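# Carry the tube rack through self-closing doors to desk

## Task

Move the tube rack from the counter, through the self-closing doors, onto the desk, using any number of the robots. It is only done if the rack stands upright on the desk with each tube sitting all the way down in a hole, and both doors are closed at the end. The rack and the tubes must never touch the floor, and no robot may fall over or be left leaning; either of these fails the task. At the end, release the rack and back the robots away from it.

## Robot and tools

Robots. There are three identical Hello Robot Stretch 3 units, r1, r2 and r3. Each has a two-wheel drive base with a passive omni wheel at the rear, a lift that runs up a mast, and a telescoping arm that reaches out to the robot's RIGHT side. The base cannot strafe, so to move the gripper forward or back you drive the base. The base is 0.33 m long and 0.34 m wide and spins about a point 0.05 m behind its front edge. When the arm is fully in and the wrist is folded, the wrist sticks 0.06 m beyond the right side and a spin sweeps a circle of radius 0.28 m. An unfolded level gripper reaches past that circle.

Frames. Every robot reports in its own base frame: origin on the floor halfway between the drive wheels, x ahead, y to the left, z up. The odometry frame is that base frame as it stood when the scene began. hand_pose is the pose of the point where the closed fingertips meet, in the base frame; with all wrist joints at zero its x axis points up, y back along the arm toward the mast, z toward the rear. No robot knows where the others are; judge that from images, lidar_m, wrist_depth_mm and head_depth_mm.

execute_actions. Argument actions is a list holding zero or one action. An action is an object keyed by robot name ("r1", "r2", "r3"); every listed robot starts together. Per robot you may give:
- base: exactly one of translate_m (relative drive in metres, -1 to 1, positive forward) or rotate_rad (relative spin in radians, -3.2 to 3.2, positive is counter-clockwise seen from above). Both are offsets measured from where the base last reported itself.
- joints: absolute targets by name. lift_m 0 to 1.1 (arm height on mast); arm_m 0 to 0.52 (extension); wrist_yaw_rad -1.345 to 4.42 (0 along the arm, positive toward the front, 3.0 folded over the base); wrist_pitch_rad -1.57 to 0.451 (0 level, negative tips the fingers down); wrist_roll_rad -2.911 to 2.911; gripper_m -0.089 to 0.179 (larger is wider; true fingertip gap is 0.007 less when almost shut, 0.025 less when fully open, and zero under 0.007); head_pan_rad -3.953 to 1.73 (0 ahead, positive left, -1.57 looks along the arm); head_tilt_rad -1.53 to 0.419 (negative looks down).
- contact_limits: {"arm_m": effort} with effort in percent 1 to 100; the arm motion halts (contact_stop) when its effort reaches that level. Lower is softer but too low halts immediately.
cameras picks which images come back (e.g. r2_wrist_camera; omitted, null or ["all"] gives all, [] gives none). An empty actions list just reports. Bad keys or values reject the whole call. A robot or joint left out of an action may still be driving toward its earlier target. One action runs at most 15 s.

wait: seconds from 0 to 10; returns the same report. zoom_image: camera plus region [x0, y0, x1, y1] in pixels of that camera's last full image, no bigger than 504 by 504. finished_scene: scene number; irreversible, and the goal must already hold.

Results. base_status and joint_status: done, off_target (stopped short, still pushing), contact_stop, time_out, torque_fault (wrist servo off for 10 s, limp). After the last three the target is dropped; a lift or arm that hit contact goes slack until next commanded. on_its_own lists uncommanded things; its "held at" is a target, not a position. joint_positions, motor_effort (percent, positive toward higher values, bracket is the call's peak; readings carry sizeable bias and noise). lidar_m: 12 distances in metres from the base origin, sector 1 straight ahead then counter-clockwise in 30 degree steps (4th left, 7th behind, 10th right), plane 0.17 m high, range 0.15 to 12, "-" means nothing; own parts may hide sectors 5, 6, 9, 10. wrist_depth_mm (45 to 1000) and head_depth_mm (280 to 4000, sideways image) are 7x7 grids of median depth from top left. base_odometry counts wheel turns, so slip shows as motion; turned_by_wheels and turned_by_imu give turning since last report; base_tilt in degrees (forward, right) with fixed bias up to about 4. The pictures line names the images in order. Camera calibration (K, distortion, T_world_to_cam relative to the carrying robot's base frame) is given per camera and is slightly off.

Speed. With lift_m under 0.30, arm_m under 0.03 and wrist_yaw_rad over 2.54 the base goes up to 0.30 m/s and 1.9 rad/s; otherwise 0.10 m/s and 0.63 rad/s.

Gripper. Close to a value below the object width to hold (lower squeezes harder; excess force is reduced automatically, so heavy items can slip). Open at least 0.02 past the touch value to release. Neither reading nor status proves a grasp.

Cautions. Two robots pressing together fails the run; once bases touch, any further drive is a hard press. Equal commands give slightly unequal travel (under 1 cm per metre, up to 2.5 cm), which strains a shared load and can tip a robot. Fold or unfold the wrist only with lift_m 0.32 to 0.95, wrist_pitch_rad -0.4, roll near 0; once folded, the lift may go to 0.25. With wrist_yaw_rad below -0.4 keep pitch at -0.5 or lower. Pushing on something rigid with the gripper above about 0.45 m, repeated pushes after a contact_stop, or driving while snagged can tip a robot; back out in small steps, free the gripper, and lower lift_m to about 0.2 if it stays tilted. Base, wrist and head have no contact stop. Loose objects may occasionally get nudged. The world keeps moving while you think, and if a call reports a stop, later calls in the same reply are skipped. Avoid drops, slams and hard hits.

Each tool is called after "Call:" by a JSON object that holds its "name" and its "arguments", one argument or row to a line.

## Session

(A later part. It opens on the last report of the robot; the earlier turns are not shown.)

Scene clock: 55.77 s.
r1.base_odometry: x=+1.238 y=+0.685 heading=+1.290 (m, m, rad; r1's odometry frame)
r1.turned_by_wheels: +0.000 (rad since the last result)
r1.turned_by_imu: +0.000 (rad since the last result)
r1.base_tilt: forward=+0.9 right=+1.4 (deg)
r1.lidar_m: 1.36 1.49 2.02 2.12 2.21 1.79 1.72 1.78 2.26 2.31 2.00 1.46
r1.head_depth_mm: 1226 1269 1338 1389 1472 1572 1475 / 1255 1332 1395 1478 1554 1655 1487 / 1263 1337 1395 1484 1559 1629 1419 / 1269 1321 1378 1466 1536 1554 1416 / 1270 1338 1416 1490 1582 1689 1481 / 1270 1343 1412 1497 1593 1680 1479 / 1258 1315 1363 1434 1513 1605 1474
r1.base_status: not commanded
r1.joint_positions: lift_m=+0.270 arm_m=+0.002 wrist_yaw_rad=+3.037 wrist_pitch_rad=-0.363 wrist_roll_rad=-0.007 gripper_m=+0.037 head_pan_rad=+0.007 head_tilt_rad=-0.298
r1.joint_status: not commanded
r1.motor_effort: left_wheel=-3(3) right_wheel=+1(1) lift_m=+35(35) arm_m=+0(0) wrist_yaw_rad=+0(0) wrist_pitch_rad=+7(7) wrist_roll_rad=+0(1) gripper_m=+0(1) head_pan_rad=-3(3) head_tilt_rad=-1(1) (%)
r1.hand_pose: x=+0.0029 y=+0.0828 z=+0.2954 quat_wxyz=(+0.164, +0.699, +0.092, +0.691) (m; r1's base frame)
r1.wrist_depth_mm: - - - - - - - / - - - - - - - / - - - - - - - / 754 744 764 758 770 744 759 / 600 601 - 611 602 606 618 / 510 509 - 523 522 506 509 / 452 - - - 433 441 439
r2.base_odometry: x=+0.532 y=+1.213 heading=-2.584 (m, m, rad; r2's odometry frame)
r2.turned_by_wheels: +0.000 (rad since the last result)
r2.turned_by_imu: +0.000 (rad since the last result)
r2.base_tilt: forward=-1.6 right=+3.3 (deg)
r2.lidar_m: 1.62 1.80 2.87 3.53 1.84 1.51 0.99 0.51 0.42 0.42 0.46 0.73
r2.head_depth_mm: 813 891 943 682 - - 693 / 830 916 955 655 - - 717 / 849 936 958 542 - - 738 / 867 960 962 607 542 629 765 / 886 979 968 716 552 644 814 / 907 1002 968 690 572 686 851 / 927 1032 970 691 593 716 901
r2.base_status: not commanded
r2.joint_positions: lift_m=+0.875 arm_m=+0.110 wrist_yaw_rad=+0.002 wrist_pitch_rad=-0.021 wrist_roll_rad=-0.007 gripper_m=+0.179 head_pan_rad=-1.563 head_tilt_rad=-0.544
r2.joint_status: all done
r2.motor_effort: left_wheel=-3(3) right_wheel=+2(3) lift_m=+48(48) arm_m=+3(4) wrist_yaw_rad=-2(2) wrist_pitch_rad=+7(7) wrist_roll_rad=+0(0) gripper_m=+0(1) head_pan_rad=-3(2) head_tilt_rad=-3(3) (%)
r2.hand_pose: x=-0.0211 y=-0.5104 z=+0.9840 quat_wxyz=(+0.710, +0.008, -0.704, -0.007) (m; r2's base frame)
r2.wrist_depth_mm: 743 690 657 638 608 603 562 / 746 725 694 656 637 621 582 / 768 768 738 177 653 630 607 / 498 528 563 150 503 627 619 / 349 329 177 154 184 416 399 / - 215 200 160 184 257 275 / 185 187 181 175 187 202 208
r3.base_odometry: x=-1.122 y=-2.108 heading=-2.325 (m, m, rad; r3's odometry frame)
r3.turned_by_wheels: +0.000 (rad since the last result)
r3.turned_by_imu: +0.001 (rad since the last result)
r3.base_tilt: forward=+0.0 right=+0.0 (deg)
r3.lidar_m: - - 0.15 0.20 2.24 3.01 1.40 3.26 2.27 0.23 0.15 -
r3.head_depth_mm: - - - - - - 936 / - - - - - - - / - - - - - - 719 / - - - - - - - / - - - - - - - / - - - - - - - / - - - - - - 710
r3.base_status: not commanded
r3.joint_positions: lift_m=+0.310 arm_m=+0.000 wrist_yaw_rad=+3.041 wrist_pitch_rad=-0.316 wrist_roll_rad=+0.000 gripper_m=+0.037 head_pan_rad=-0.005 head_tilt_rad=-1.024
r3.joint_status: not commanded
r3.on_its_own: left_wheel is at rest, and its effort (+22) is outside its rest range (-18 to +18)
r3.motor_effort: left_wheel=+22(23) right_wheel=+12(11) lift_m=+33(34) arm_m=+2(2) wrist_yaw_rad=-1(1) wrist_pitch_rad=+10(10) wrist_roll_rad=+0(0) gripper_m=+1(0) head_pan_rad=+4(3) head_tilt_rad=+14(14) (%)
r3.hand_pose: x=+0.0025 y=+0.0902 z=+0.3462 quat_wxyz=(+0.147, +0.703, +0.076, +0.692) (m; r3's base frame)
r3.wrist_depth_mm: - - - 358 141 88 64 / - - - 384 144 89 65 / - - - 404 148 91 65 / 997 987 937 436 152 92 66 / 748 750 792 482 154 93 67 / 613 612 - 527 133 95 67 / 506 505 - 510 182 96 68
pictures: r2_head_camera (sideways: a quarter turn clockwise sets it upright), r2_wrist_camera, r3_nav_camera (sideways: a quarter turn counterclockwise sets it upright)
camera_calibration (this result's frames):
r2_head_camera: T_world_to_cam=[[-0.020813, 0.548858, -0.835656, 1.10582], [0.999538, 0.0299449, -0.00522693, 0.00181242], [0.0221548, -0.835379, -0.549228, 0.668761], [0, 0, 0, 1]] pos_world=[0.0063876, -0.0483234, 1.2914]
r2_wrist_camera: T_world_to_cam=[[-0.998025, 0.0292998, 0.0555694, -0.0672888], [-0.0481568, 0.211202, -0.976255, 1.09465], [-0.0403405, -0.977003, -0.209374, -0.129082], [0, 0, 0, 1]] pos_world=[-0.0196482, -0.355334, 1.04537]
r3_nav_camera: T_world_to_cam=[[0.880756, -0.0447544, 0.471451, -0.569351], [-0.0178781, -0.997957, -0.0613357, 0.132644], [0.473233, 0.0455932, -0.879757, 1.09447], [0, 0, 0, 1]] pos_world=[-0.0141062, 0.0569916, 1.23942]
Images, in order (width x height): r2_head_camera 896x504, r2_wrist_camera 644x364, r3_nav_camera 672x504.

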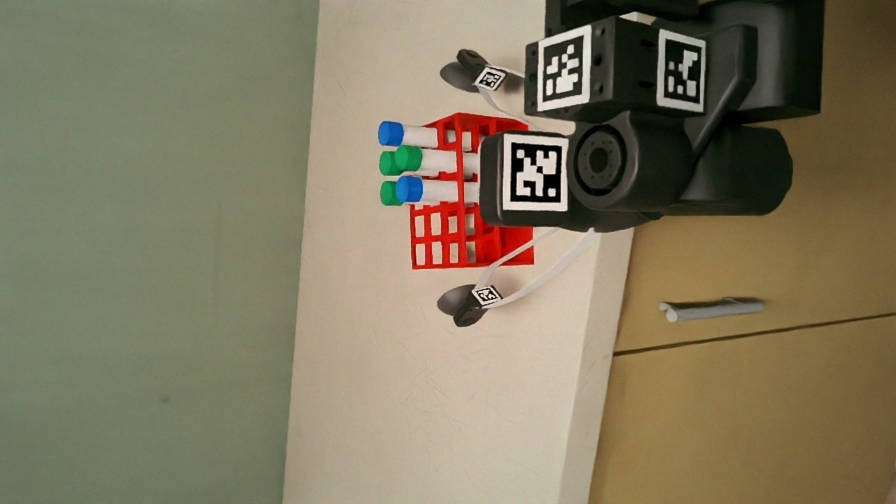

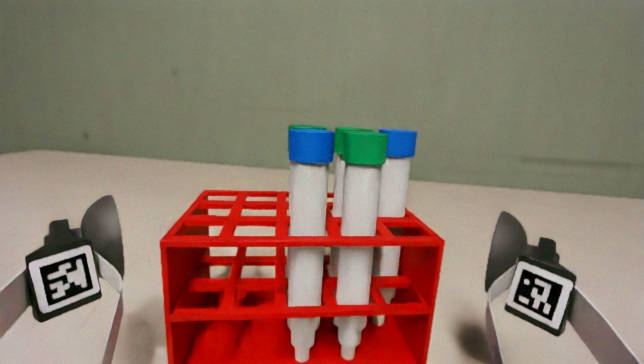

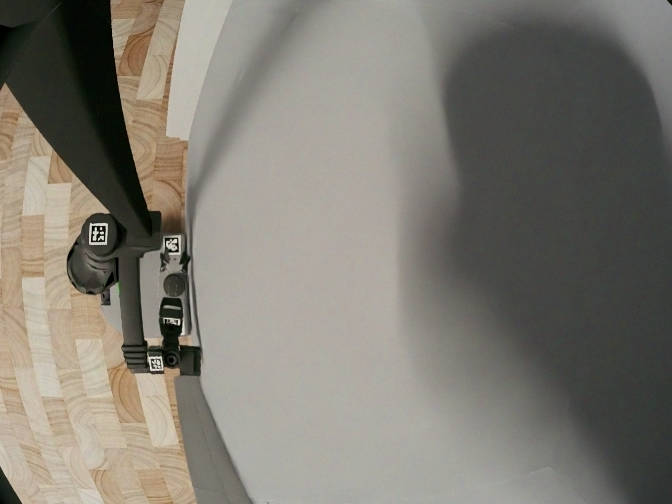

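Call:
{"name": "execute_actions", "arguments": {
  "actions": [
    {"r2":{"joints":{"arm_m":0.145,"lift_m":0.855}},"r3":{"base":{"translate_m":-0.3},"joints":{"head_tilt_rad":-1.0}},"r1":{"joints":{"head_tilt_rad":-0.6}}}
  ],
  "cameras": []
}}

Call:
{"name": "execute_actions", "arguments": {
  "actions": [
    {"r2":{"joints":{"gripper_m":0.08}},"r3":{"base":{"rotate_rad":1.62},"joints":{"lift_m":0.34,"head_pan_rad":-1.57}}}
  ],
  "cameras": ["r2_head_camera","r2_wrist_camera","r3_nav_camera","r1_head_camera"]
}}

Scene clock: 61.07 s.
r1.base_odometry: x=+1.238 y=+0.685 heading=+1.290 (m, m, rad; r1's odometry frame)
r1.turned_by_wheels: +0.000 (rad since the last result)
r1.turned_by_imu: -0.001 (rad since the last result)
r1.base_tilt: forward=+1.0 right=+1.4 (deg)
r1.lidar_m: 1.06 1.49 2.02 2.12 2.20 1.78 1.71 1.79 2.26 2.31 2.01 1.46
r1.head_depth_mm: 1174 1287 1406 1581 1738 1439 1197 / 1208 1332 1482 1662 1738 1444 1205 / 1163 1336 1500 1656 1479 1345 1201 / 1197 1319 1474 1637 1425 1354 1205 / 1182 1329 1481 1696 1806 1444 1206 / 1226 1350 1499 1667 1774 1446 1205 / 1207 1311 1439 1616 1748 1447 1205
r1.base_status: not commanded
r1.joint_positions: lift_m=+0.270 arm_m=+0.002 wrist_yaw_rad=+3.037 wrist_pitch_rad=-0.363 wrist_roll_rad=-0.007 gripper_m=+0.037 head_pan_rad=+0.007 head_tilt_rad=-0.592
r1.joint_status: all done
r1.motor_effort: left_wheel=-3(3) right_wheel=+1(1) lift_m=+35(35) arm_m=+0(1) wrist_yaw_rad=+0(1) wrist_pitch_rad=+7(7) wrist_roll_rad=+1(0) gripper_m=+0(0) head_pan_rad=-4(3) head_tilt_rad=-4(30) (%)
r1.hand_pose: x=+0.0029 y=+0.0828 z=+0.2954 quat_wxyz=(+0.164, +0.699, +0.092, +0.691) (m; r1's base frame)
r1.wrist_depth_mm: - - - - - - - / - - - - - - - / - - - - - - - / 749 750 751 757 768 752 763 / 607 610 - 607 610 604 600 / 511 512 - 525 532 509 505 / 452 - - - 436 434 438
r2.base_odometry: x=+0.532 y=+1.213 heading=-2.584 (m, m, rad; r2's odometry frame)
r2.turned_by_wheels: +0.000 (rad since the last result)
r2.turned_by_imu: +0.000 (rad since the last result)
r2.base_tilt: forward=-1.6 right=+3.3 (deg)
r2.lidar_m: 1.62 1.80 2.87 3.54 1.84 1.51 0.99 0.51 0.42 0.42 0.46 0.73
r2.head_depth_mm: 814 890 945 682 - - 668 / 830 912 954 608 - - 696 / 849 936 959 542 - - 730 / 867 959 964 673 534 630 767 / 889 984 966 703 551 646 811 / 908 1007 968 690 572 686 851 / 928 1031 971 692 593 718 900
r2.base_status: not commanded
r2.joint_positions: lift_m=+0.855 arm_m=+0.145 wrist_yaw_rad=+0.002 wrist_pitch_rad=-0.021 wrist_roll_rad=-0.007 gripper_m=+0.179 head_pan_rad=-1.563 head_tilt_rad=-0.544
r2.joint_status: all done
r2.motor_effort: left_wheel=-3(3) right_wheel=+3(3) lift_m=+39(41) arm_m=+4(4) wrist_yaw_rad=-2(2) wrist_pitch_rad=+7(7) wrist_roll_rad=+0(0) gripper_m=+0(1) head_pan_rad=-3(2) head_tilt_rad=-2(3) (%)
r2.hand_pose: x=-0.0211 y=-0.5453 z=+0.9643 quat_wxyz=(+0.710, +0.008, -0.704, -0.007) (m; r2's base frame)
r2.wrist_depth_mm: 697 670 639 608 589 568 545 / 722 693 663 616 593 585 561 / 739 707 683 115 138 604 587 / 431 452 177 120 144 580 572 / 292 125 174 121 136 327 342 / - 128 145 126 147 128 237 / 157 143 152 134 148 168 177
r3.base_odometry: x=-0.917 y=-1.889 heading=-2.325 (m, m, rad; r3's odometry frame)
r3.turned_by_wheels: +0.000 (rad since the last result)
r3.turned_by_imu: +0.002 (rad since the last result)
r3.base_tilt: forward=+0.1 right=+0.0 (deg)
r3.lidar_m: 0.35 0.36 0.49 0.98 2.23 2.96 1.10 2.94 2.69 1.15 0.45 0.37
r3.head_depth_mm: 303 359 440 568 801 1063 1106 / 301 356 437 563 790 1178 1102 / 300 354 433 556 780 1177 1110 / 298 353 430 551 769 1164 1105 / 300 350 427 546 757 1165 1096 / 298 348 424 540 744 1155 1098 / 297 346 420 536 736 1159 1098
r3.base_status: done
r3.joint_positions: lift_m=+0.310 arm_m=+0.000 wrist_yaw_rad=+3.041 wrist_pitch_rad=-0.316 wrist_roll_rad=+0.000 gripper_m=+0.037 head_pan_rad=-0.004 head_tilt_rad=-1.001
r3.joint_status: all done
r3.motor_effort: left_wheel=+0(15) right_wheel=+0(11) lift_m=+34(34) arm_m=+2(2) wrist_yaw_rad=-1(1) wrist_pitch_rad=+10(10) wrist_roll_rad=+0(0) gripper_m=+0(0) head_pan_rad=+2(2) head_tilt_rad=+0(14) (%)
r3.hand_pose: x=+0.0025 y=+0.0902 z=+0.3462 quat_wxyz=(+0.147, +0.703, +0.076, +0.692) (m; r3's base frame)
r3.wrist_depth_mm: - - - - 612 485 352 / - - - - 635 502 358 / - - - - 679 507 361 / 962 989 - - 738 508 367 / 765 761 804 803 740 520 374 / 615 600 - 608 642 527 375 / 509 509 - 529 517 493 375
pictures: none
No camera images: the call's "cameras" was empty. Leave "cameras" out to get every camera's image.

Scene clock: 64.57 s.
r1.base_odometry: x=+1.238 y=+0.685 heading=+1.290 (m, m, rad; r1's odometry frame)
r1.turned_by_wheels: +0.000 (rad since the last result)
r1.turned_by_imu: -0.001 (rad since the last result)
r1.base_tilt: forward=+0.9 right=+1.2 (deg)
r1.lidar_m: 1.00 1.50 2.01 2.12 2.20 1.78 1.72 1.78 2.25 2.31 2.01 1.47
r1.head_depth_mm: 1168 1283 1410 1589 1730 1439 1198 / 1191 1336 1487 1604 1722 1418 1199 / 887 1299 1439 1189 1475 1399 1201 / 1179 1343 1501 1655 1742 1430 1202 / 1219 1346 1499 1696 1795 1449 1200 / 1221 1353 1505 1674 1788 1453 1203 / 1206 1315 1435 1629 1758 1451 1205
r1.base_status: not commanded
r1.joint_positions: lift_m=+0.270 arm_m=+0.002 wrist_yaw_rad=+3.037 wrist_pitch_rad=-0.363 wrist_roll_rad=-0.007 gripper_m=+0.037 head_pan_rad=+0.007 head_tilt_rad=-0.592
r1.joint_status: not commanded
r1.motor_effort: left_wheel=-2(3) right_wheel=+1(1) lift_m=+35(35) arm_m=-1(0) wrist_yaw_rad=+0(0) wrist_pitch_rad=+7(7) wrist_roll_rad=+0(1) gripper_m=+0(0) head_pan_rad=-3(3) head_tilt_rad=-5(4) (%)
r1.hand_pose: x=+0.0029 y=+0.0828 z=+0.2954 quat_wxyz=(+0.164, +0.699, +0.092, +0.691) (m; r1's base frame)
r1.wrist_depth_mm: - - - - - - - / - - - - - - - / - - - - - - - / 748 751 762 756 758 752 762 / 601 612 - 606 607 609 609 / 512 504 - 531 521 506 512 / 447 - - - 436 434 438
r2.base_odometry: x=+0.532 y=+1.213 heading=-2.584 (m, m, rad; r2's odometry frame)
r2.turned_by_wheels: +0.000 (rad since the last result)
r2.turned_by_imu: +0.000 (rad since the last result)
r2.base_tilt: forward=-1.6 right=+3.3 (deg)
r2.lidar_m: 1.62 1.80 2.87 3.52 1.84 1.51 0.99 0.51 0.42 0.42 0.46 0.73
r2.head_depth_mm: 813 893 946 681 - - 669 / 830 914 957 608 - - 696 / 847 936 960 549 - - 730 / 868 954 963 623 550 629 767 / 884 984 968 689 552 645 810 / 905 1006 969 690 571 685 852 / 927 1032 974 690 593 716 899
r2.base_status: not commanded
r2.joint_positions: lift_m=+0.855 arm_m=+0.145 wrist_yaw_rad=+0.001 wrist_pitch_rad=-0.021 wrist_roll_rad=-0.007 gripper_m=+0.092 head_pan_rad=-1.563 head_tilt_rad=-0.544
r2.joint_status: gripper_m off_target (ended at +0.092, target +0.080)
r2.on_its_own: gripper_m is held at +0.090, not at your +0.080, by its stall guard, which is still easing
r2.motor_effort: left_wheel=-3(3) right_wheel=+3(3) lift_m=+39(38) arm_m=+3(3) wrist_yaw_rad=-3(2) wrist_pitch_rad=+7(7) wrist_roll_rad=+0(0) gripper_m=-25(100) head_pan_rad=-2(2) head_tilt_rad=-3(3) (%)
r2.hand_pose: x=-0.0211 y=-0.5454 z=+0.9643 quat_wxyz=(+0.710, +0.008, -0.704, -0.007) (m; r2's base frame)
r2.wrist_depth_mm: 683 670 631 609 591 556 546 / 727 697 665 627 598 588 553 / 745 706 692 128 152 588 585 / 429 449 185 132 157 582 580 / 273 137 189 137 154 331 345 / 209 138 155 141 151 229 234 / 155 154 159 152 159 172 179
r3.base_odometry: x=-0.917 y=-1.889 heading=-0.705 (m, m, rad; r3's odometry frame)
r3.turned_by_wheels: +1.620 (rad since the last result)
r3.turned_by_imu: +1.602 (rad since the last result)
r3.base_tilt: forward=+0.2 right=+0.0 (deg)
r3.lidar_m: 1.17 2.27 2.94 1.10 2.97 2.18 0.97 0.45 0.36 0.35 0.37 0.51
r3.head_depth_mm: 303 358 436 560 779 1098 1104 / 303 358 437 559 776 1170 1140 / 303 358 437 560 778 1174 - / 303 360 438 560 778 1175 - / 304 359 439 563 783 1179 1101 / 304 359 438 562 783 1174 1100 / 305 359 439 563 785 1181 1094
r3.base_status: done
r3.joint_positions: lift_m=+0.340 arm_m=+0.000 wrist_yaw_rad=+3.041 wrist_pitch_rad=-0.316 wrist_roll_rad=+0.000 gripper_m=+0.037 head_pan_rad=-1.563 head_tilt_rad=-1.001
r3.joint_status: all done
r3.motor_effort: left_wheel=-1(5) right_wheel=+4(8) lift_m=+39(41) arm_m=+3(2) wrist_yaw_rad=-1(1) wrist_pitch_rad=+10(10) wrist_roll_rad=+0(0) gripper_m=+1(0) head_pan_rad=-4(46) head_tilt_rad=+0(0) (%)
r3.hand_pose: x=+0.0025 y=+0.0902 z=+0.3760 quat_wxyz=(+0.147, +0.703, +0.076, +0.692) (m; r3's base frame)
r3.wrist_depth_mm: - - - - - - - / - - - - - - - / - - - - - - - / - - - - - - - / 817 801 860 857 813 819 821 / 650 641 - 667 691 655 663 / 542 549 551 546 538 545 548
pictures: r1_head_camera (sideways: a quarter turn clockwise sets it upright), r2_head_camera (sideways: a quarter turn clockwise sets it upright), r2_wrist_camera, r3_nav_camera (sideways: a quarter turn counterclockwise sets it upright)
camera_calibration (this result's frames):
r1_head_camera: T_world_to_cam=[[-0.546928, -0.00550451, -0.837162, 1.11288], [-0.04005, 0.999005, 0.0195965, -0.0160065], [0.836221, 0.0442462, -0.546605, 0.662258], [0, 0, 0, 1]] pos_world=[0.0542319, -0.00718592, 1.29397]
r2_head_camera: T_world_to_cam=[[-0.0208129, 0.548858, -0.835656, 1.10582], [0.999538, 0.0299446, -0.00522693, 0.00181242], [0.0221546, -0.835379, -0.549228, 0.668761], [0, 0, 0, 1]] pos_world=[0.00638759, -0.0483234, 1.2914]
r2_wrist_camera: T_world_to_cam=[[-0.998023, 0.0293752, 0.0555689, -0.0651448], [-0.0481416, 0.211176, -0.976262, 1.0828], [-0.0404127, -0.977006, -0.209345, -0.167455], [0, 0, 0, 1]] pos_world=[-0.0196556, -0.390352, 1.02566]
r3_nav_camera: T_world_to_cam=[[-0.0332086, -0.870235, 0.491516, -0.589913], [-0.998095, 0.00329252, -0.0616055, 0.138976], [0.0519929, -0.492626, -0.868687, 1.08265], [0, 0, 0, 1]] pos_world=[0.0628311, 0.0195202, 1.239]
Images, in order (width x height): r1_head_camera 896x504, r2_head_camera 896x504, r2_wrist_camera 644x364, r3_nav_camera 672x504.

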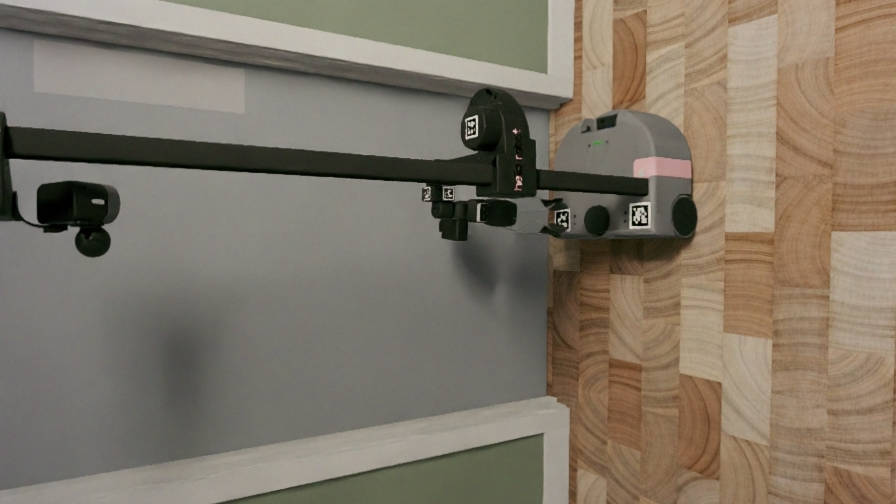

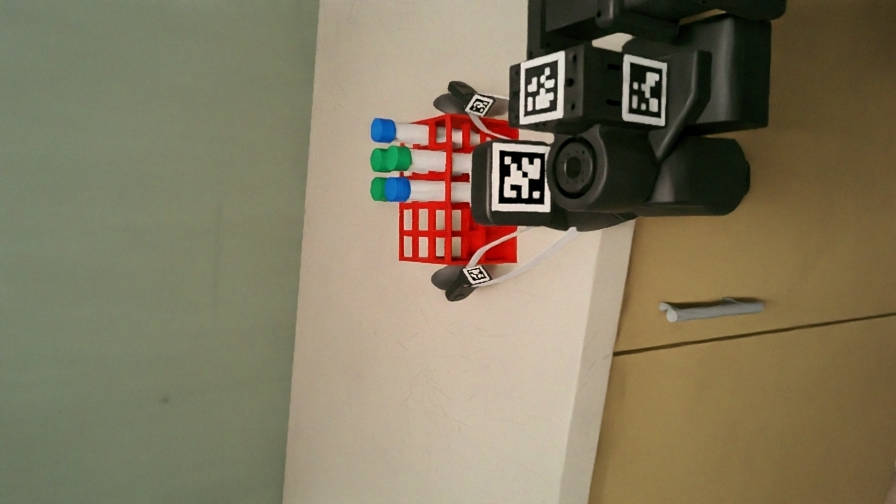

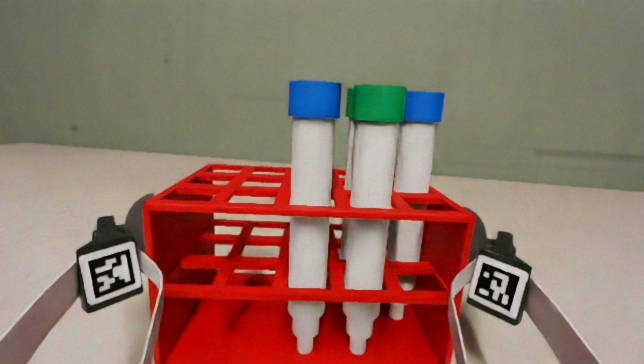

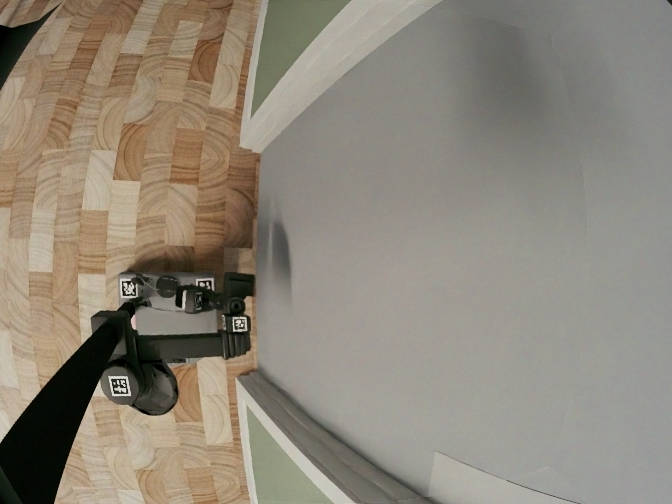

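Call:
{"name": "execute_actions", "arguments": {
  "actions": [
    {"r3":{"base":{"translate_m":-0.1},"joints":{"lift_m":0.27}}}
  ],
  "cameras": []
}}

Call:
{"name": "execute_actions", "arguments": {
  "actions": [
    {"r3":{"joints":{"arm_m":0.5},"contact_limits":{"arm_m":70}},"r2":{"joints":{"lift_m":0.89}}}
  ],
  "cameras": ["r2_wrist_camera","r3_nav_camera","r1_head_camera"]
}}

Scene clock: 67.53 s.
r1.base_odometry: x=+1.238 y=+0.685 heading=+1.290 (m, m, rad; r1's odometry frame)
r1.turned_by_wheels: +0.000 (rad since the last result)
r1.turned_by_imu: -0.001 (rad since the last result)
r1.base_tilt: forward=+0.9 right=+1.4 (deg)
r1.lidar_m: 1.01 1.49 2.01 2.12 2.20 1.78 1.72 1.78 2.26 2.30 2.01 1.47
r1.head_depth_mm: 1159 1283 1409 1571 1723 1440 1205 / 889 1279 1443 1550 1354 1396 1201 / 1181 1340 1490 1630 1586 1401 1205 / 1213 1338 1501 1693 1800 1444 1203 / 1215 1345 1506 1703 1808 1438 1201 / 1224 1350 1503 1672 1789 1442 1203 / 1206 1312 1435 1620 1751 1444 1205
r1.base_status: not commanded
r1.joint_positions: lift_m=+0.270 arm_m=+0.002 wrist_yaw_rad=+3.037 wrist_pitch_rad=-0.363 wrist_roll_rad=-0.007 gripper_m=+0.037 head_pan_rad=+0.007 head_tilt_rad=-0.592
r1.joint_status: not commanded
r1.motor_effort: left_wheel=-3(2) right_wheel=+1(1) lift_m=+35(35) arm_m=+0(0) wrist_yaw_rad=+1(0) wrist_pitch_rad=+7(7) wrist_roll_rad=+0(1) gripper_m=+0(1) head_pan_rad=-4(3) head_tilt_rad=-5(4) (%)
r1.hand_pose: x=+0.0029 y=+0.0828 z=+0.2954 quat_wxyz=(+0.164, +0.699, +0.092, +0.691) (m; r1's base frame)
r1.wrist_depth_mm: - - - - - - - / - - - - - - - / - - - - - - - / 765 757 744 763 765 759 757 / 611 607 - 620 601 613 610 / 505 506 - 530 524 509 510 / 451 - - - 438 436 438
r2.base_odometry: x=+0.532 y=+1.213 heading=-2.584 (m, m, rad; r2's odometry frame)
r2.turned_by_wheels: +0.000 (rad since the last result)
r2.turned_by_imu: +0.000 (rad since the last result)
r2.base_tilt: forward=-1.6 right=+3.2 (deg)
r2.lidar_m: 1.62 1.80 2.86 3.51 1.84 1.51 0.99 0.51 0.42 0.42 0.46 0.73
r2.head_depth_mm: 814 891 944 681 - - 668 / 830 912 956 608 - - 696 / 849 934 961 549 - - 730 / 866 957 963 623 550 630 766 / 886 982 966 689 552 645 812 / 907 1006 971 689 571 686 850 / 928 1031 972 693 592 717 898
r2.base_status: not commanded
r2.joint_positions: lift_m=+0.855 arm_m=+0.145 wrist_yaw_rad=+0.001 wrist_pitch_rad=-0.021 wrist_roll_rad=-0.007 gripper_m=+0.101 head_pan_rad=-1.563 head_tilt_rad=-0.544
r2.joint_status: not commanded
r2.on_its_own: gripper_m is held at +0.100, not at your +0.080, by its stall guard, which is not easing now
r2.motor_effort: left_wheel=-2(3) right_wheel=+2(3) lift_m=+39(38) arm_m=+3(3) wrist_yaw_rad=-2(2) wrist_pitch_rad=+7(7) wrist_roll_rad=+0(0) gripper_m=-21(24) head_pan_rad=-3(3) head_tilt_rad=-3(3) (%)
r2.hand_pose: x=-0.0211 y=-0.5454 z=+0.9643 quat_wxyz=(+0.710, +0.008, -0.704, -0.007) (m; r2's base frame)
r2.wrist_depth_mm: 677 663 629 602 586 557 548 / 739 688 662 638 593 573 550 / 737 702 680 129 152 599 576 / 423 455 185 132 157 582 577 / 274 137 189 136 154 330 341 / - 138 155 140 152 230 233 / 156 153 159 152 159 173 180
r3.base_odometry: x=-0.993 y=-1.824 heading=-0.705 (m, m, rad; r3's odometry frame)
r3.turned_by_wheels: +0.000 (rad since the last result)
r3.turned_by_imu: +0.001 (rad since the last result)
r3.base_tilt: forward=+0.2 right=+0.1 (deg)
r3.lidar_m: 1.17 2.38 1.23 1.12 2.97 2.08 0.96 0.37 0.36 0.35 0.37 0.51
r3.head_depth_mm: 300 355 431 553 730 926 1104 / 301 355 433 555 771 1102 1129 / 301 355 434 556 772 1171 - / 301 355 434 556 773 1160 - / 301 356 434 557 777 1174 1108 / 302 356 435 558 777 1173 1099 / 302 357 435 559 779 1175 1098
r3.base_status: done
r3.joint_positions: lift_m=+0.270 arm_m=+0.000 wrist_yaw_rad=+3.041 wrist_pitch_rad=-0.316 wrist_roll_rad=+0.000 gripper_m=+0.037 head_pan_rad=-1.563 head_tilt_rad=-1.001
r3.joint_status: all done
r3.motor_effort: left_wheel=-2(7) right_wheel=+3(10) lift_m=+27(34) arm_m=+2(2) wrist_yaw_rad=-2(1) wrist_pitch_rad=+10(10) wrist_roll_rad=+0(0) gripper_m=+0(0) head_pan_rad=-3(3) head_tilt_rad=+0(0) (%)
r3.hand_pose: x=+0.0025 y=+0.0902 z=+0.3064 quat_wxyz=(+0.147, +0.703, +0.076, +0.692) (m; r3's base frame)
r3.wrist_depth_mm: - - - - - - - / - - - - - - - / - - - - - - - / 895 903 921 927 919 930 919 / 689 681 722 728 705 700 694 / 553 556 - 557 583 557 566 / 464 482 - 497 472 471 471
pictures: none
No camera images: the call's "cameras" was empty. Leave "cameras" out to get every camera's image.

Scene clock: 72.40 s.
r1.base_odometry: x=+1.238 y=+0.685 heading=+1.290 (m, m, rad; r1's odometry frame)
r1.turned_by_wheels: +0.000 (rad since the last result)
r1.turned_by_imu: -0.001 (rad since the last result)
r1.base_tilt: forward=+1.0 right=+1.4 (deg)
r1.lidar_m: 1.02 1.49 2.01 2.12 2.21 1.78 1.72 1.78 2.26 2.31 2.01 1.46
r1.head_depth_mm: 1157 1282 1405 1571 1735 1437 1199 / 888 1745 3090 1537 1355 1400 1199 / 1487 1693 1896 2098 1638 1404 1202 / 1441 1586 1773 1997 1798 1439 1203 / 1356 1496 1656 1851 1813 1445 1203 / 1289 1415 1563 1733 1773 1450 1205 / 1225 1322 1441 1625 1760 1448 1203
r1.base_status: not commanded
r1.joint_positions: lift_m=+0.270 arm_m=+0.002 wrist_yaw_rad=+3.037 wrist_pitch_rad=-0.363 wrist_roll_rad=-0.007 gripper_m=+0.037 head_pan_rad=+0.007 head_tilt_rad=-0.592
r1.joint_status: not commanded
r1.motor_effort: left_wheel=-3(2) right_wheel=+1(1) lift_m=+35(35) arm_m=+0(0) wrist_yaw_rad=+1(0) wrist_pitch_rad=+7(7) wrist_roll_rad=+0(1) gripper_m=+0(1) head_pan_rad=-3(3) head_tilt_rad=-4(4) (%)
r1.hand_pose: x=+0.0029 y=+0.0828 z=+0.2954 quat_wxyz=(+0.164, +0.699, +0.092, +0.691) (m; r1's base frame)
r1.wrist_depth_mm: - - - - - - - / - - - - - - - / - - - - - - - / 758 757 757 763 761 754 760 / 603 607 - 606 606 608 603 / 508 507 - 519 521 508 507 / 451 - - - 435 435 438
r2.base_odometry: x=+0.532 y=+1.213 heading=-2.584 (m, m, rad; r2's odometry frame)
r2.turned_by_wheels: +0.000 (rad since the last result)
r2.turned_by_imu: +0.000 (rad since the last result)
r2.base_tilt: forward=-1.6 right=+3.3 (deg)
r2.lidar_m: 1.62 1.80 2.86 3.54 1.85 1.51 0.99 0.51 0.42 0.42 0.46 0.73
r2.head_depth_mm: 814 890 943 711 - 594 665 / 831 913 956 580 - 614 696 / 849 934 960 538 - 631 731 / 866 959 962 635 533 630 766 / 884 980 964 687 552 644 811 / 906 1008 967 690 571 686 850 / 927 1030 970 691 593 719 902
r2.base_status: not commanded
r2.joint_positions: lift_m=+0.890 arm_m=+0.145 wrist_yaw_rad=+0.001 wrist_pitch_rad=-0.028 wrist_roll_rad=-0.007 gripper_m=+0.101 head_pan_rad=-1.563 head_tilt_rad=-0.544
r2.joint_status: all done
r2.on_its_own: gripper_m is held at +0.100, not at your +0.080, by its stall guard, which is not easing now
r2.motor_effort: left_wheel=-3(3) right_wheel=+3(3) lift_m=+49(51) arm_m=+3(3) wrist_yaw_rad=-2(2) wrist_pitch_rad=+9(9) wrist_roll_rad=+0(0) gripper_m=-22(20) head_pan_rad=-4(2) head_tilt_rad=-3(3) (%)
r2.hand_pose: x=-0.0211 y=-0.5452 z=+0.9972 quat_wxyz=(+0.710, +0.011, -0.704, -0.010) (m; r2's base frame)
r2.wrist_depth_mm: 705 654 629 607 589 556 548 / 733 703 652 629 598 582 546 / 751 727 670 130 153 600 572 / 543 574 186 132 158 604 590 / 351 137 189 137 153 416 435 / 268 138 156 140 152 295 301 / 201 195 159 150 159 221 230
r3.base_odometry: x=-0.993 y=-1.824 heading=-0.706 (m, m, rad; r3's odometry frame)
r3.turned_by_wheels: -0.001 (rad since the last result)
r3.turned_by_imu: -0.009 (rad since the last result)
r3.base_tilt: forward=+0.1 right=+0.0 (deg)
r3.lidar_m: 1.12 2.37 2.96 1.12 2.98 2.09 1.00 0.37 0.37 0.65 0.63 0.65
r3.head_depth_mm: 2318 2036 1737 1528 798 909 1106 / 2322 1998 1744 1511 1351 1171 1133 / 709 848 1073 1465 1346 1214 - / 665 786 961 1266 1342 1212 1143 / 628 737 883 1107 1321 1211 1099 / 594 687 818 1006 1281 1211 1100 / 564 646 760 922 1170 1210 1099
r3.base_status: not commanded
r3.joint_positions: lift_m=+0.270 arm_m=+0.498 wrist_yaw_rad=+3.248 wrist_pitch_rad=-0.316 wrist_roll_rad=+0.001 gripper_m=+0.037 head_pan_rad=-1.564 head_tilt_rad=-0.999
r3.joint_status: all done
r3.on_its_own: wrist_yaw_rad is held at +3.197, not at its first target +3.040, by its stall guard, which is still easing; right_wheel is at rest, and its effort (+28) is outside its rest range (-18 to +18); arm_m is at rest, and its effort (+19) is outside its rest range (-14 to +14)
r3.motor_effort: left_wheel=-8(8) right_wheel=+28(31) lift_m=+32(37) arm_m=+19(37) wrist_yaw_rad=-54(100) wrist_pitch_rad=+10(12) wrist_roll_rad=+0(0) gripper_m=+0(0) head_pan_rad=-2(3) head_tilt_rad=-1(1) (%)
r3.contact_limits: arm_m 46 (drawing in: default 22, maximum 36; extending or still: default 28, maximum 46)
r3.hand_pose: x=-0.0463 y=-0.4083 z=+0.3061 quat_wxyz=(+0.075, +0.691, +0.148, +0.703) (m; r3's base frame)
r3.wrist_depth_mm: 270 - - - - - - / 262 - - - - - - / 264 - - - - - - / 255 843 914 - 927 934 933 / 259 639 677 - 692 702 718 / 271 381 572 - 582 560 568 / 275 356 450 469 464 474 476
pictures: r1_head_camera (sideways: a quarter turn clockwise sets it upright), r2_wrist_camera, r3_nav_camera (sideways: a quarter turn counterclockwise sets it upright)
camera_calibration (this result's frames):
r1_head_camera: T_world_to_cam=[[-0.54693, -0.0055044, -0.83716, 1.11288], [-0.0400497, 0.999006, 0.0195966, -0.0160066], [0.83622, 0.044246, -0.546606, 0.66226], [0, 0, 0, 1]] pos_world=[0.0542318, -0.00718593, 1.29397]
r2_wrist_camera: T_world_to_cam=[[-0.998022, 0.0290046, 0.0557712, -0.0673873], [-0.0481497, 0.217664, -0.974835, 1.11706], [-0.0404141, -0.975593, -0.215837, -0.153108], [0, 0, 0, 1]] pos_world=[-0.0196553, -0.390561, 1.05967]
r3_nav_camera: T_world_to_cam=[[-0.0341457, -0.869292, 0.493118, -0.591994], [-0.99809, 0.00424677, -0.0616258, 0.139003], [0.0514766, -0.49428, -0.867777, 1.08147], [0, 0, 0, 1]] pos_world=[0.0628527, 0.0193437, 1.23896]
Images, in order (width x height): r1_head_camera 896x504, r2_wrist_camera 644x364, r3_nav_camera 672x504.

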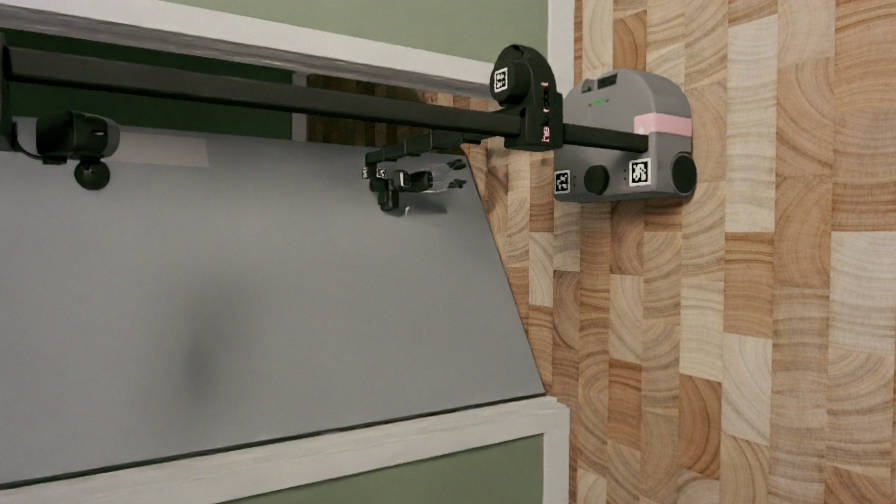

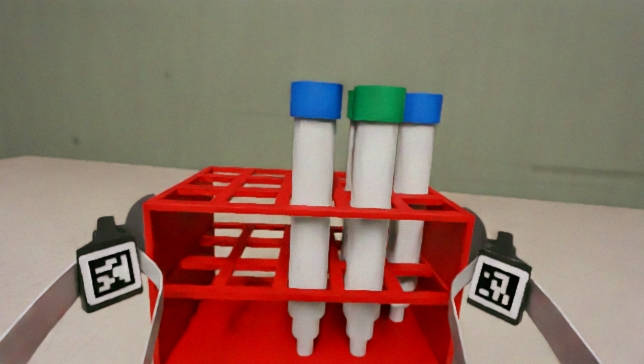

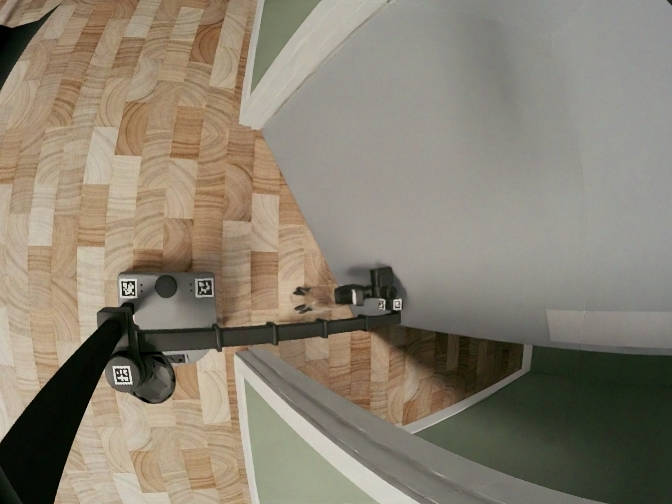

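Call:
{"name": "execute_actions", "arguments": {
  "actions": [
    {"r3":{"base":{"translate_m":0.45},"joints":{"wrist_yaw_rad":3.4,"arm_m":0.5},"contact_limits":{"arm_m":46}},"r2":{"joints":{"arm_m":0.0}}}
  ],
  "cameras": ["r2_wrist_camera","r3_nav_camera","r1_head_camera"]
}}

Scene clock: 79.97 s.
r1.base_odometry: x=+1.238 y=+0.685 heading=+1.290 (m, m, rad; r1's odometry frame)
r1.turned_by_wheels: +0.000 (rad since the last result)
r1.turned_by_imu: -0.001 (rad since the last result)
r1.base_tilt: forward=+1.0 right=+1.3 (deg)
r1.lidar_m: 1.09 1.50 2.01 2.12 2.20 1.78 1.72 1.78 2.26 2.31 2.01 1.46
r1.head_depth_mm: 1225 1295 1406 1586 1729 1439 1199 / 1385 1534 1745 1727 1731 1443 1199 / 1348 1488 1667 1841 1804 1438 1209 / 1319 1454 1609 1772 1529 1401 1202 / 1241 1409 1543 1701 1480 1425 1201 / 914 1365 1539 1708 1793 1446 1201 / 1208 1322 1440 1624 1753 1450 1206
r1.base_status: not commanded
r1.joint_positions: lift_m=+0.270 arm_m=+0.002 wrist_yaw_rad=+3.037 wrist_pitch_rad=-0.363 wrist_roll_rad=-0.007 gripper_m=+0.037 head_pan_rad=+0.007 head_tilt_rad=-0.592
r1.joint_status: not commanded
r1.motor_effort: left_wheel=-2(3) right_wheel=+1(1) lift_m=+35(35) arm_m=+0(1) wrist_yaw_rad=+1(0) wrist_pitch_rad=+7(7) wrist_roll_rad=+0(1) gripper_m=+0(0) head_pan_rad=-3(3) head_tilt_rad=-4(4) (%)
r1.hand_pose: x=+0.0029 y=+0.0828 z=+0.2954 quat_wxyz=(+0.164, +0.699, +0.092, +0.691) (m; r1's base frame)
r1.wrist_depth_mm: - - - - - - - / - - - - - - - / - - - - - - - / 763 764 756 756 765 755 761 / 601 616 - 607 605 611 609 / 505 511 - 516 523 510 509 / 449 - - - 439 445 439
r2.base_odometry: x=+0.532 y=+1.213 heading=-2.584 (m, m, rad; r2's odometry frame)
r2.turned_by_wheels: +0.000 (rad since the last result)
r2.turned_by_imu: -0.001 (rad since the last result)
r2.base_tilt: forward=-1.6 right=+3.2 (deg)
r2.lidar_m: 1.62 1.81 2.87 3.52 1.84 1.52 0.99 0.51 0.42 0.42 0.46 0.73
r2.head_depth_mm: 813 892 943 681 514 542 - / 830 913 956 455 450 573 - / 849 933 959 440 438 - - / 867 957 964 687 484 629 776 / 887 980 965 688 551 646 812 / 906 1006 969 690 572 686 850 / 931 1033 972 692 592 718 900
r2.base_status: not commanded
r2.joint_positions: lift_m=+0.890 arm_m=+0.003 wrist_yaw_rad=+0.001 wrist_pitch_rad=-0.029 wrist_roll_rad=-0.007 gripper_m=+0.101 head_pan_rad=-1.563 head_tilt_rad=-0.544
r2.joint_status: all done
joint sent to its limit — the command would take r2.arm_m past its lower limit, so that joint was sent only as far as its limit.
r2.on_its_own: gripper_m is held at +0.100, not at your +0.080, by its stall guard, which is not easing now
r2.motor_effort: left_wheel=-3(3) right_wheel=+3(3) lift_m=+49(49) arm_m=-4(4) wrist_yaw_rad=-2(2) wrist_pitch_rad=+9(9) wrist_roll_rad=+0(0) gripper_m=-21(21) head_pan_rad=-3(3) head_tilt_rad=-3(4) (%)
r2.hand_pose: x=-0.0211 y=-0.4036 z=+0.9971 quat_wxyz=(+0.710, +0.011, -0.704, -0.010) (m; r2's base frame)
r2.wrist_depth_mm: 834 809 786 735 707 679 666 / 895 859 808 756 728 700 684 / 903 862 835 129 153 708 701 / 545 567 186 132 157 715 725 / 351 137 189 136 154 424 437 / 268 138 156 139 152 296 301 / 212 204 160 151 160 221 231
r3.base_odometry: x=-0.651 y=-2.117 heading=-0.707 (m, m, rad; r3's odometry frame)
r3.turned_by_wheels: -0.001 (rad since the last result)
r3.turned_by_imu: -0.878 (rad since the last result)
r3.base_tilt: forward=+0.1 right=+0.1 (deg)
r3.lidar_m: 0.35 0.41 1.98 2.19 2.96 1.21 2.95 2.39 0.58 0.53 0.36 0.34
r3.head_depth_mm: 514 593 733 1438 1357 1220 1108 / 571 642 744 934 1311 1218 1139 / 1269 1459 1660 997 1292 1210 - / 1369 1618 1732 1501 1352 1213 1141 / 625 715 839 1007 1274 1211 1104 / 525 590 671 775 920 1132 1101 / 453 500 558 629 721 848 1021
r3.base_status: done
r3.joint_positions: lift_m=+0.270 arm_m=+0.499 wrist_yaw_rad=+3.598 wrist_pitch_rad=-0.316 wrist_roll_rad=+0.001 gripper_m=+0.037 head_pan_rad=-1.564 head_tilt_rad=-0.999
r3.joint_status: wrist_yaw_rad off_target (ended at +3.598, target +3.400); the others done
r3.on_its_own: wrist_yaw_rad is held at +3.577, not at your +3.400, by its stall guard, which is not easing now; right_wheel is at rest, and its effort (+42) is outside its rest range (-18 to +18); wrist_yaw_rad is at rest, and its effort (-23) is outside its rest range (-12 to +12)
r3.motor_effort: left_wheel=-14(18) right_wheel=+42(56) lift_m=+33(33) arm_m=+8(15) wrist_yaw_rad=-23(62) wrist_pitch_rad=+10(10) wrist_roll_rad=+0(0) gripper_m=+0(0) head_pan_rad=-3(3) head_tilt_rad=-1(1) (%)
r3.contact_limits: arm_m 46 (drawing in: default 22, maximum 36; extending or still: default 28, maximum 46)
r3.hand_pose: x=-0.1254 y=-0.4321 z=+0.3062 quat_wxyz=(-0.049, +0.655, +0.267, +0.705) (m; r3's base frame)
r3.wrist_depth_mm: - - - - - - - / - - - - - - - / - - - - - - - / 924 902 924 968 - 928 932 / 692 687 709 696 - 699 711 / 555 551 562 560 - 546 570 / 464 462 445 469 462 469 473
pictures: r1_head_camera (sideways: a quarter turn clockwise sets it upright), r2_wrist_camera, r3_nav_camera (sideways: a quarter turn counterclockwise sets it upright)
camera_calibration (this result's frames):
r1_head_camera: T_world_to_cam=[[-0.546931, -0.00550453, -0.83716, 1.11288], [-0.0400499, 0.999005, 0.0195966, -0.0160067], [0.836219, 0.0442462, -0.546608, 0.662262], [0, 0, 0, 1]] pos_world=[0.0542318, -0.00718592, 1.29397]
r2_wrist_camera: T_world_to_cam=[[-0.998018, 0.0291072, 0.0557898, -0.0714969], [-0.0481208, 0.218265, -0.974702, 1.08621], [-0.0405478, -0.975455, -0.216432, -0.0143766], [0, 0, 0, 1]] pos_world=[-0.0196691, -0.249023, 1.0596]
r3_nav_camera: T_world_to_cam=[[-0.0341456, -0.869283, 0.493135, -0.592015], [-0.99809, 0.00424547, -0.061626, 0.139003], [0.0514768, -0.494297, -0.867768, 1.08146], [0, 0, 0, 1]] pos_world=[0.0628527, 0.0193425, 1.23896]
Images, in order (width x height): r1_head_camera 896x504, r2_wrist_camera 644x364, r3_nav_camera 672x504.

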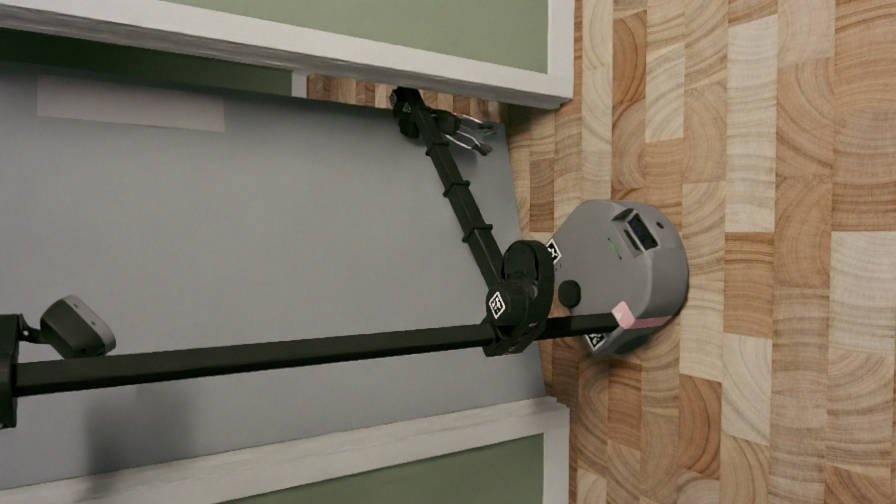

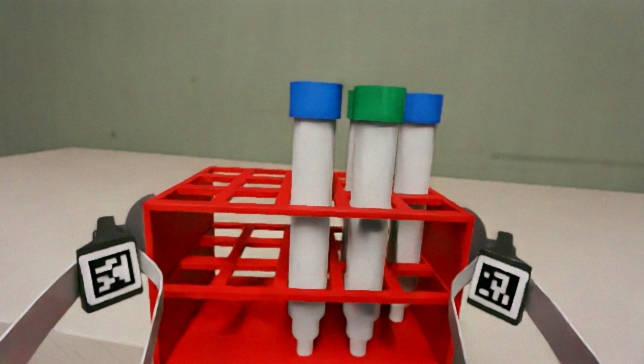

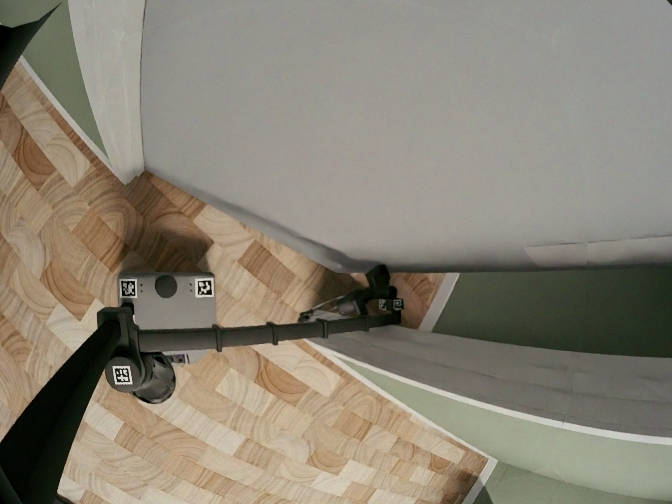

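Call:
{"name": "execute_actions", "arguments": {
  "actions": [
    {"r3":{"base":{"translate_m":-0.1},"joints":{"wrist_yaw_rad":3.3}},"r2":{"joints":{"wrist_yaw_rad":1.57}}}
  ],
  "cameras": ["r2_wrist_camera","r3_nav_camera","r1_head_camera"]
}}

Scene clock: 84.00 s.
r1.base_odometry: x=+1.238 y=+0.685 heading=+1.290 (m, m, rad; r1's odometry frame)
r1.turned_by_wheels: +0.000 (rad since the last result)
r1.turned_by_imu: -0.001 (rad since the last result)
r1.base_tilt: forward=+1.0 right=+1.3 (deg)
r1.lidar_m: 1.02 1.50 2.02 2.12 2.21 1.78 1.72 1.79 2.26 2.31 2.00 1.46
r1.head_depth_mm: 1224 1295 1396 1584 1739 1442 1199 / 1383 1549 1760 1723 1730 1436 1202 / 1352 1499 1674 1829 1739 1397 1204 / 1308 1445 1622 1799 1431 1381 1204 / 878 1346 1523 1713 1640 1432 1204 / 1260 1384 1535 1693 1776 1449 1205 / 1216 1319 1436 1623 1750 1448 1200
r1.base_status: not commanded
r1.joint_positions: lift_m=+0.270 arm_m=+0.002 wrist_yaw_rad=+3.037 wrist_pitch_rad=-0.363 wrist_roll_rad=-0.007 gripper_m=+0.037 head_pan_rad=+0.007 head_tilt_rad=-0.592
r1.joint_status: not commanded
r1.motor_effort: left_wheel=-3(3) right_wheel=+1(1) lift_m=+35(35) arm_m=-1(0) wrist_yaw_rad=+0(1) wrist_pitch_rad=+7(7) wrist_roll_rad=+1(1) gripper_m=+1(0) head_pan_rad=-2(2) head_tilt_rad=-4(5) (%)
r1.hand_pose: x=+0.0029 y=+0.0828 z=+0.2954 quat_wxyz=(+0.164, +0.699, +0.092, +0.691) (m; r1's base frame)
r1.wrist_depth_mm: - - - - - - - / - - - - - - - / - - - - - - - / 744 764 765 748 752 769 751 / 604 614 - 613 607 613 604 / 504 503 - 516 526 506 515 / 450 - - - 436 435 438
r2.base_odometry: x=+0.532 y=+1.213 heading=-2.584 (m, m, rad; r2's odometry frame)
r2.turned_by_wheels: +0.000 (rad since the last result)
r2.turned_by_imu: +0.000 (rad since the last result)
r2.base_tilt: forward=-1.6 right=+3.2 (deg)
r2.lidar_m: 1.62 1.80 2.86 3.54 1.83 1.52 0.99 0.51 0.42 0.42 0.46 0.73
r2.head_depth_mm: 814 893 944 681 530 541 - / 830 913 956 683 531 561 - / 849 933 959 685 533 585 - / 867 956 964 687 551 630 763 / 887 979 965 688 553 645 774 / 907 1007 970 689 572 684 - / 929 1034 974 692 592 717 877
r2.base_status: not commanded
r2.joint_positions: lift_m=+0.890 arm_m=+0.003 wrist_yaw_rad=+1.567 wrist_pitch_rad=-0.029 wrist_roll_rad=-0.006 gripper_m=+0.101 head_pan_rad=-1.563 head_tilt_rad=-0.544
r2.joint_status: all done
r2.on_its_own: gripper_m is held at +0.100, not at your +0.080, by its stall guard, which is not easing now
r2.motor_effort: left_wheel=-3(3) right_wheel=+3(3) lift_m=+50(49) arm_m=-4(4) wrist_yaw_rad=+3(5) wrist_pitch_rad=+9(9) wrist_roll_rad=+0(0) gripper_m=-21(21) head_pan_rad=-3(2) head_tilt_rad=-3(4) (%)
r2.hand_pose: x=+0.2341 y=-0.1491 z=+0.9971 quat_wxyz=(+0.510, +0.505, -0.492, +0.494) (m; r2's base frame)
r2.wrist_depth_mm: - - - - - - - / - - - - - - - / - - - 131 155 - - / - - 185 133 159 - - / - 137 189 137 155 555 439 / - 138 158 140 152 565 382 / - - 160 151 160 671 376
r3.base_odometry: x=-0.727 y=-2.052 heading=-0.705 (m, m, rad; r3's odometry frame)
r3.turned_by_wheels: +0.002 (rad since the last result)
r3.turned_by_imu: +0.125 (rad since the last result)
r3.base_tilt: forward=+0.2 right=+0.0 (deg)
r3.lidar_m: 0.44 0.49 2.03 2.41 1.22 1.14 2.88 2.33 0.55 0.57 0.43 0.41
r3.head_depth_mm: 492 563 683 1201 1354 1216 1105 / 553 616 720 889 1310 1221 1139 / 1320 1528 1676 978 1295 1223 - / 1458 1728 1734 1491 1353 1209 1143 / 629 728 859 1038 1284 1213 1102 / 549 622 718 844 1023 1186 1102 / 487 544 615 703 827 1003 1083
r3.base_status: done
r3.joint_positions: lift_m=+0.270 arm_m=+0.499 wrist_yaw_rad=+3.295 wrist_pitch_rad=-0.316 wrist_roll_rad=+0.001 gripper_m=+0.037 head_pan_rad=-1.564 head_tilt_rad=-0.999
r3.joint_status: all done
r3.on_its_own: right_wheel is at rest, and its effort (-64) is outside its rest range (-18 to +18)
r3.motor_effort: left_wheel=+18(44) right_wheel=-64(100) lift_m=+33(33) arm_m=+11(12) wrist_yaw_rad=+5(36) wrist_pitch_rad=+10(10) wrist_roll_rad=+0(0) gripper_m=+0(0) head_pan_rad=-4(2) head_tilt_rad=-1(1) (%)
r3.hand_pose: x=-0.0573 y=-0.4104 z=+0.3062 quat_wxyz=(+0.058, +0.688, +0.165, +0.705) (m; r3's base frame)
r3.wrist_depth_mm: - - - - - - - / - - - - - - - / - - - - - - - / 911 914 941 - 929 942 681 / 702 690 701 - 691 691 665 / 553 554 571 524 580 560 556 / 455 461 449 472 469 471 467
pictures: r1_head_camera (sideways: a quarter turn clockwise sets it upright), r2_wrist_camera, r3_nav_camera (sideways: a quarter turn counterclockwise sets it upright)
camera_calibration (this result's frames):
r1_head_camera: T_world_to_cam=[[-0.546932, -0.00550453, -0.837159, 1.11288], [-0.0400499, 0.999005, 0.0195966, -0.0160067], [0.836219, 0.0442462, -0.546608, 0.662263], [0, 0, 0, 1]] pos_world=[0.0542318, -0.00718592, 1.29397]
r2_wrist_camera: T_world_to_cam=[[-0.0339916, -0.997864, 0.0557877, -0.202976], [-0.218498, -0.0470498, -0.974703, 1.04326], [0.975245, -0.0453212, -0.216432, 0.145126], [0, 0, 0, 1]] pos_world=[0.0795175, -0.14688, 1.0596]
r3_nav_camera: T_world_to_cam=[[-0.0341465, -0.869153, 0.493363, -0.592314], [-0.99809, 0.00422924, -0.0616289, 0.139007], [0.0514784, -0.494526, -0.867637, 1.08129], [0, 0, 0, 1]] pos_world=[0.0628528, 0.0193259, 1.23896]
Images, in order (width x height): r1_head_camera 896x504, r2_wrist_camera 644x364, r3_nav_camera 672x504.

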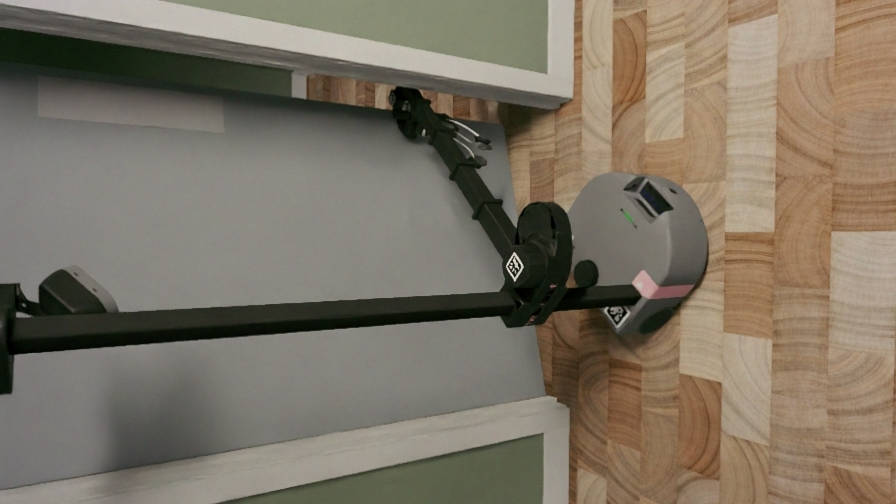

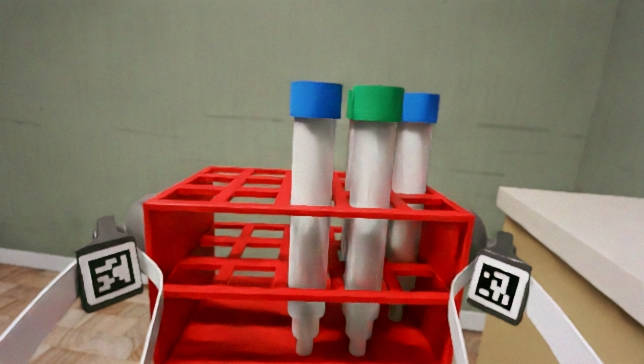

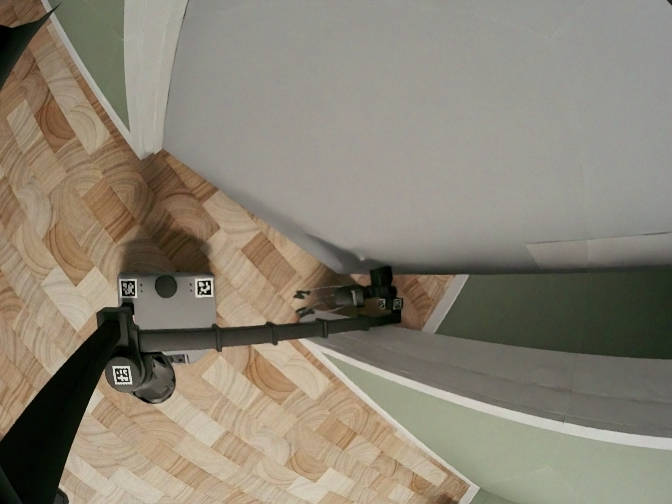

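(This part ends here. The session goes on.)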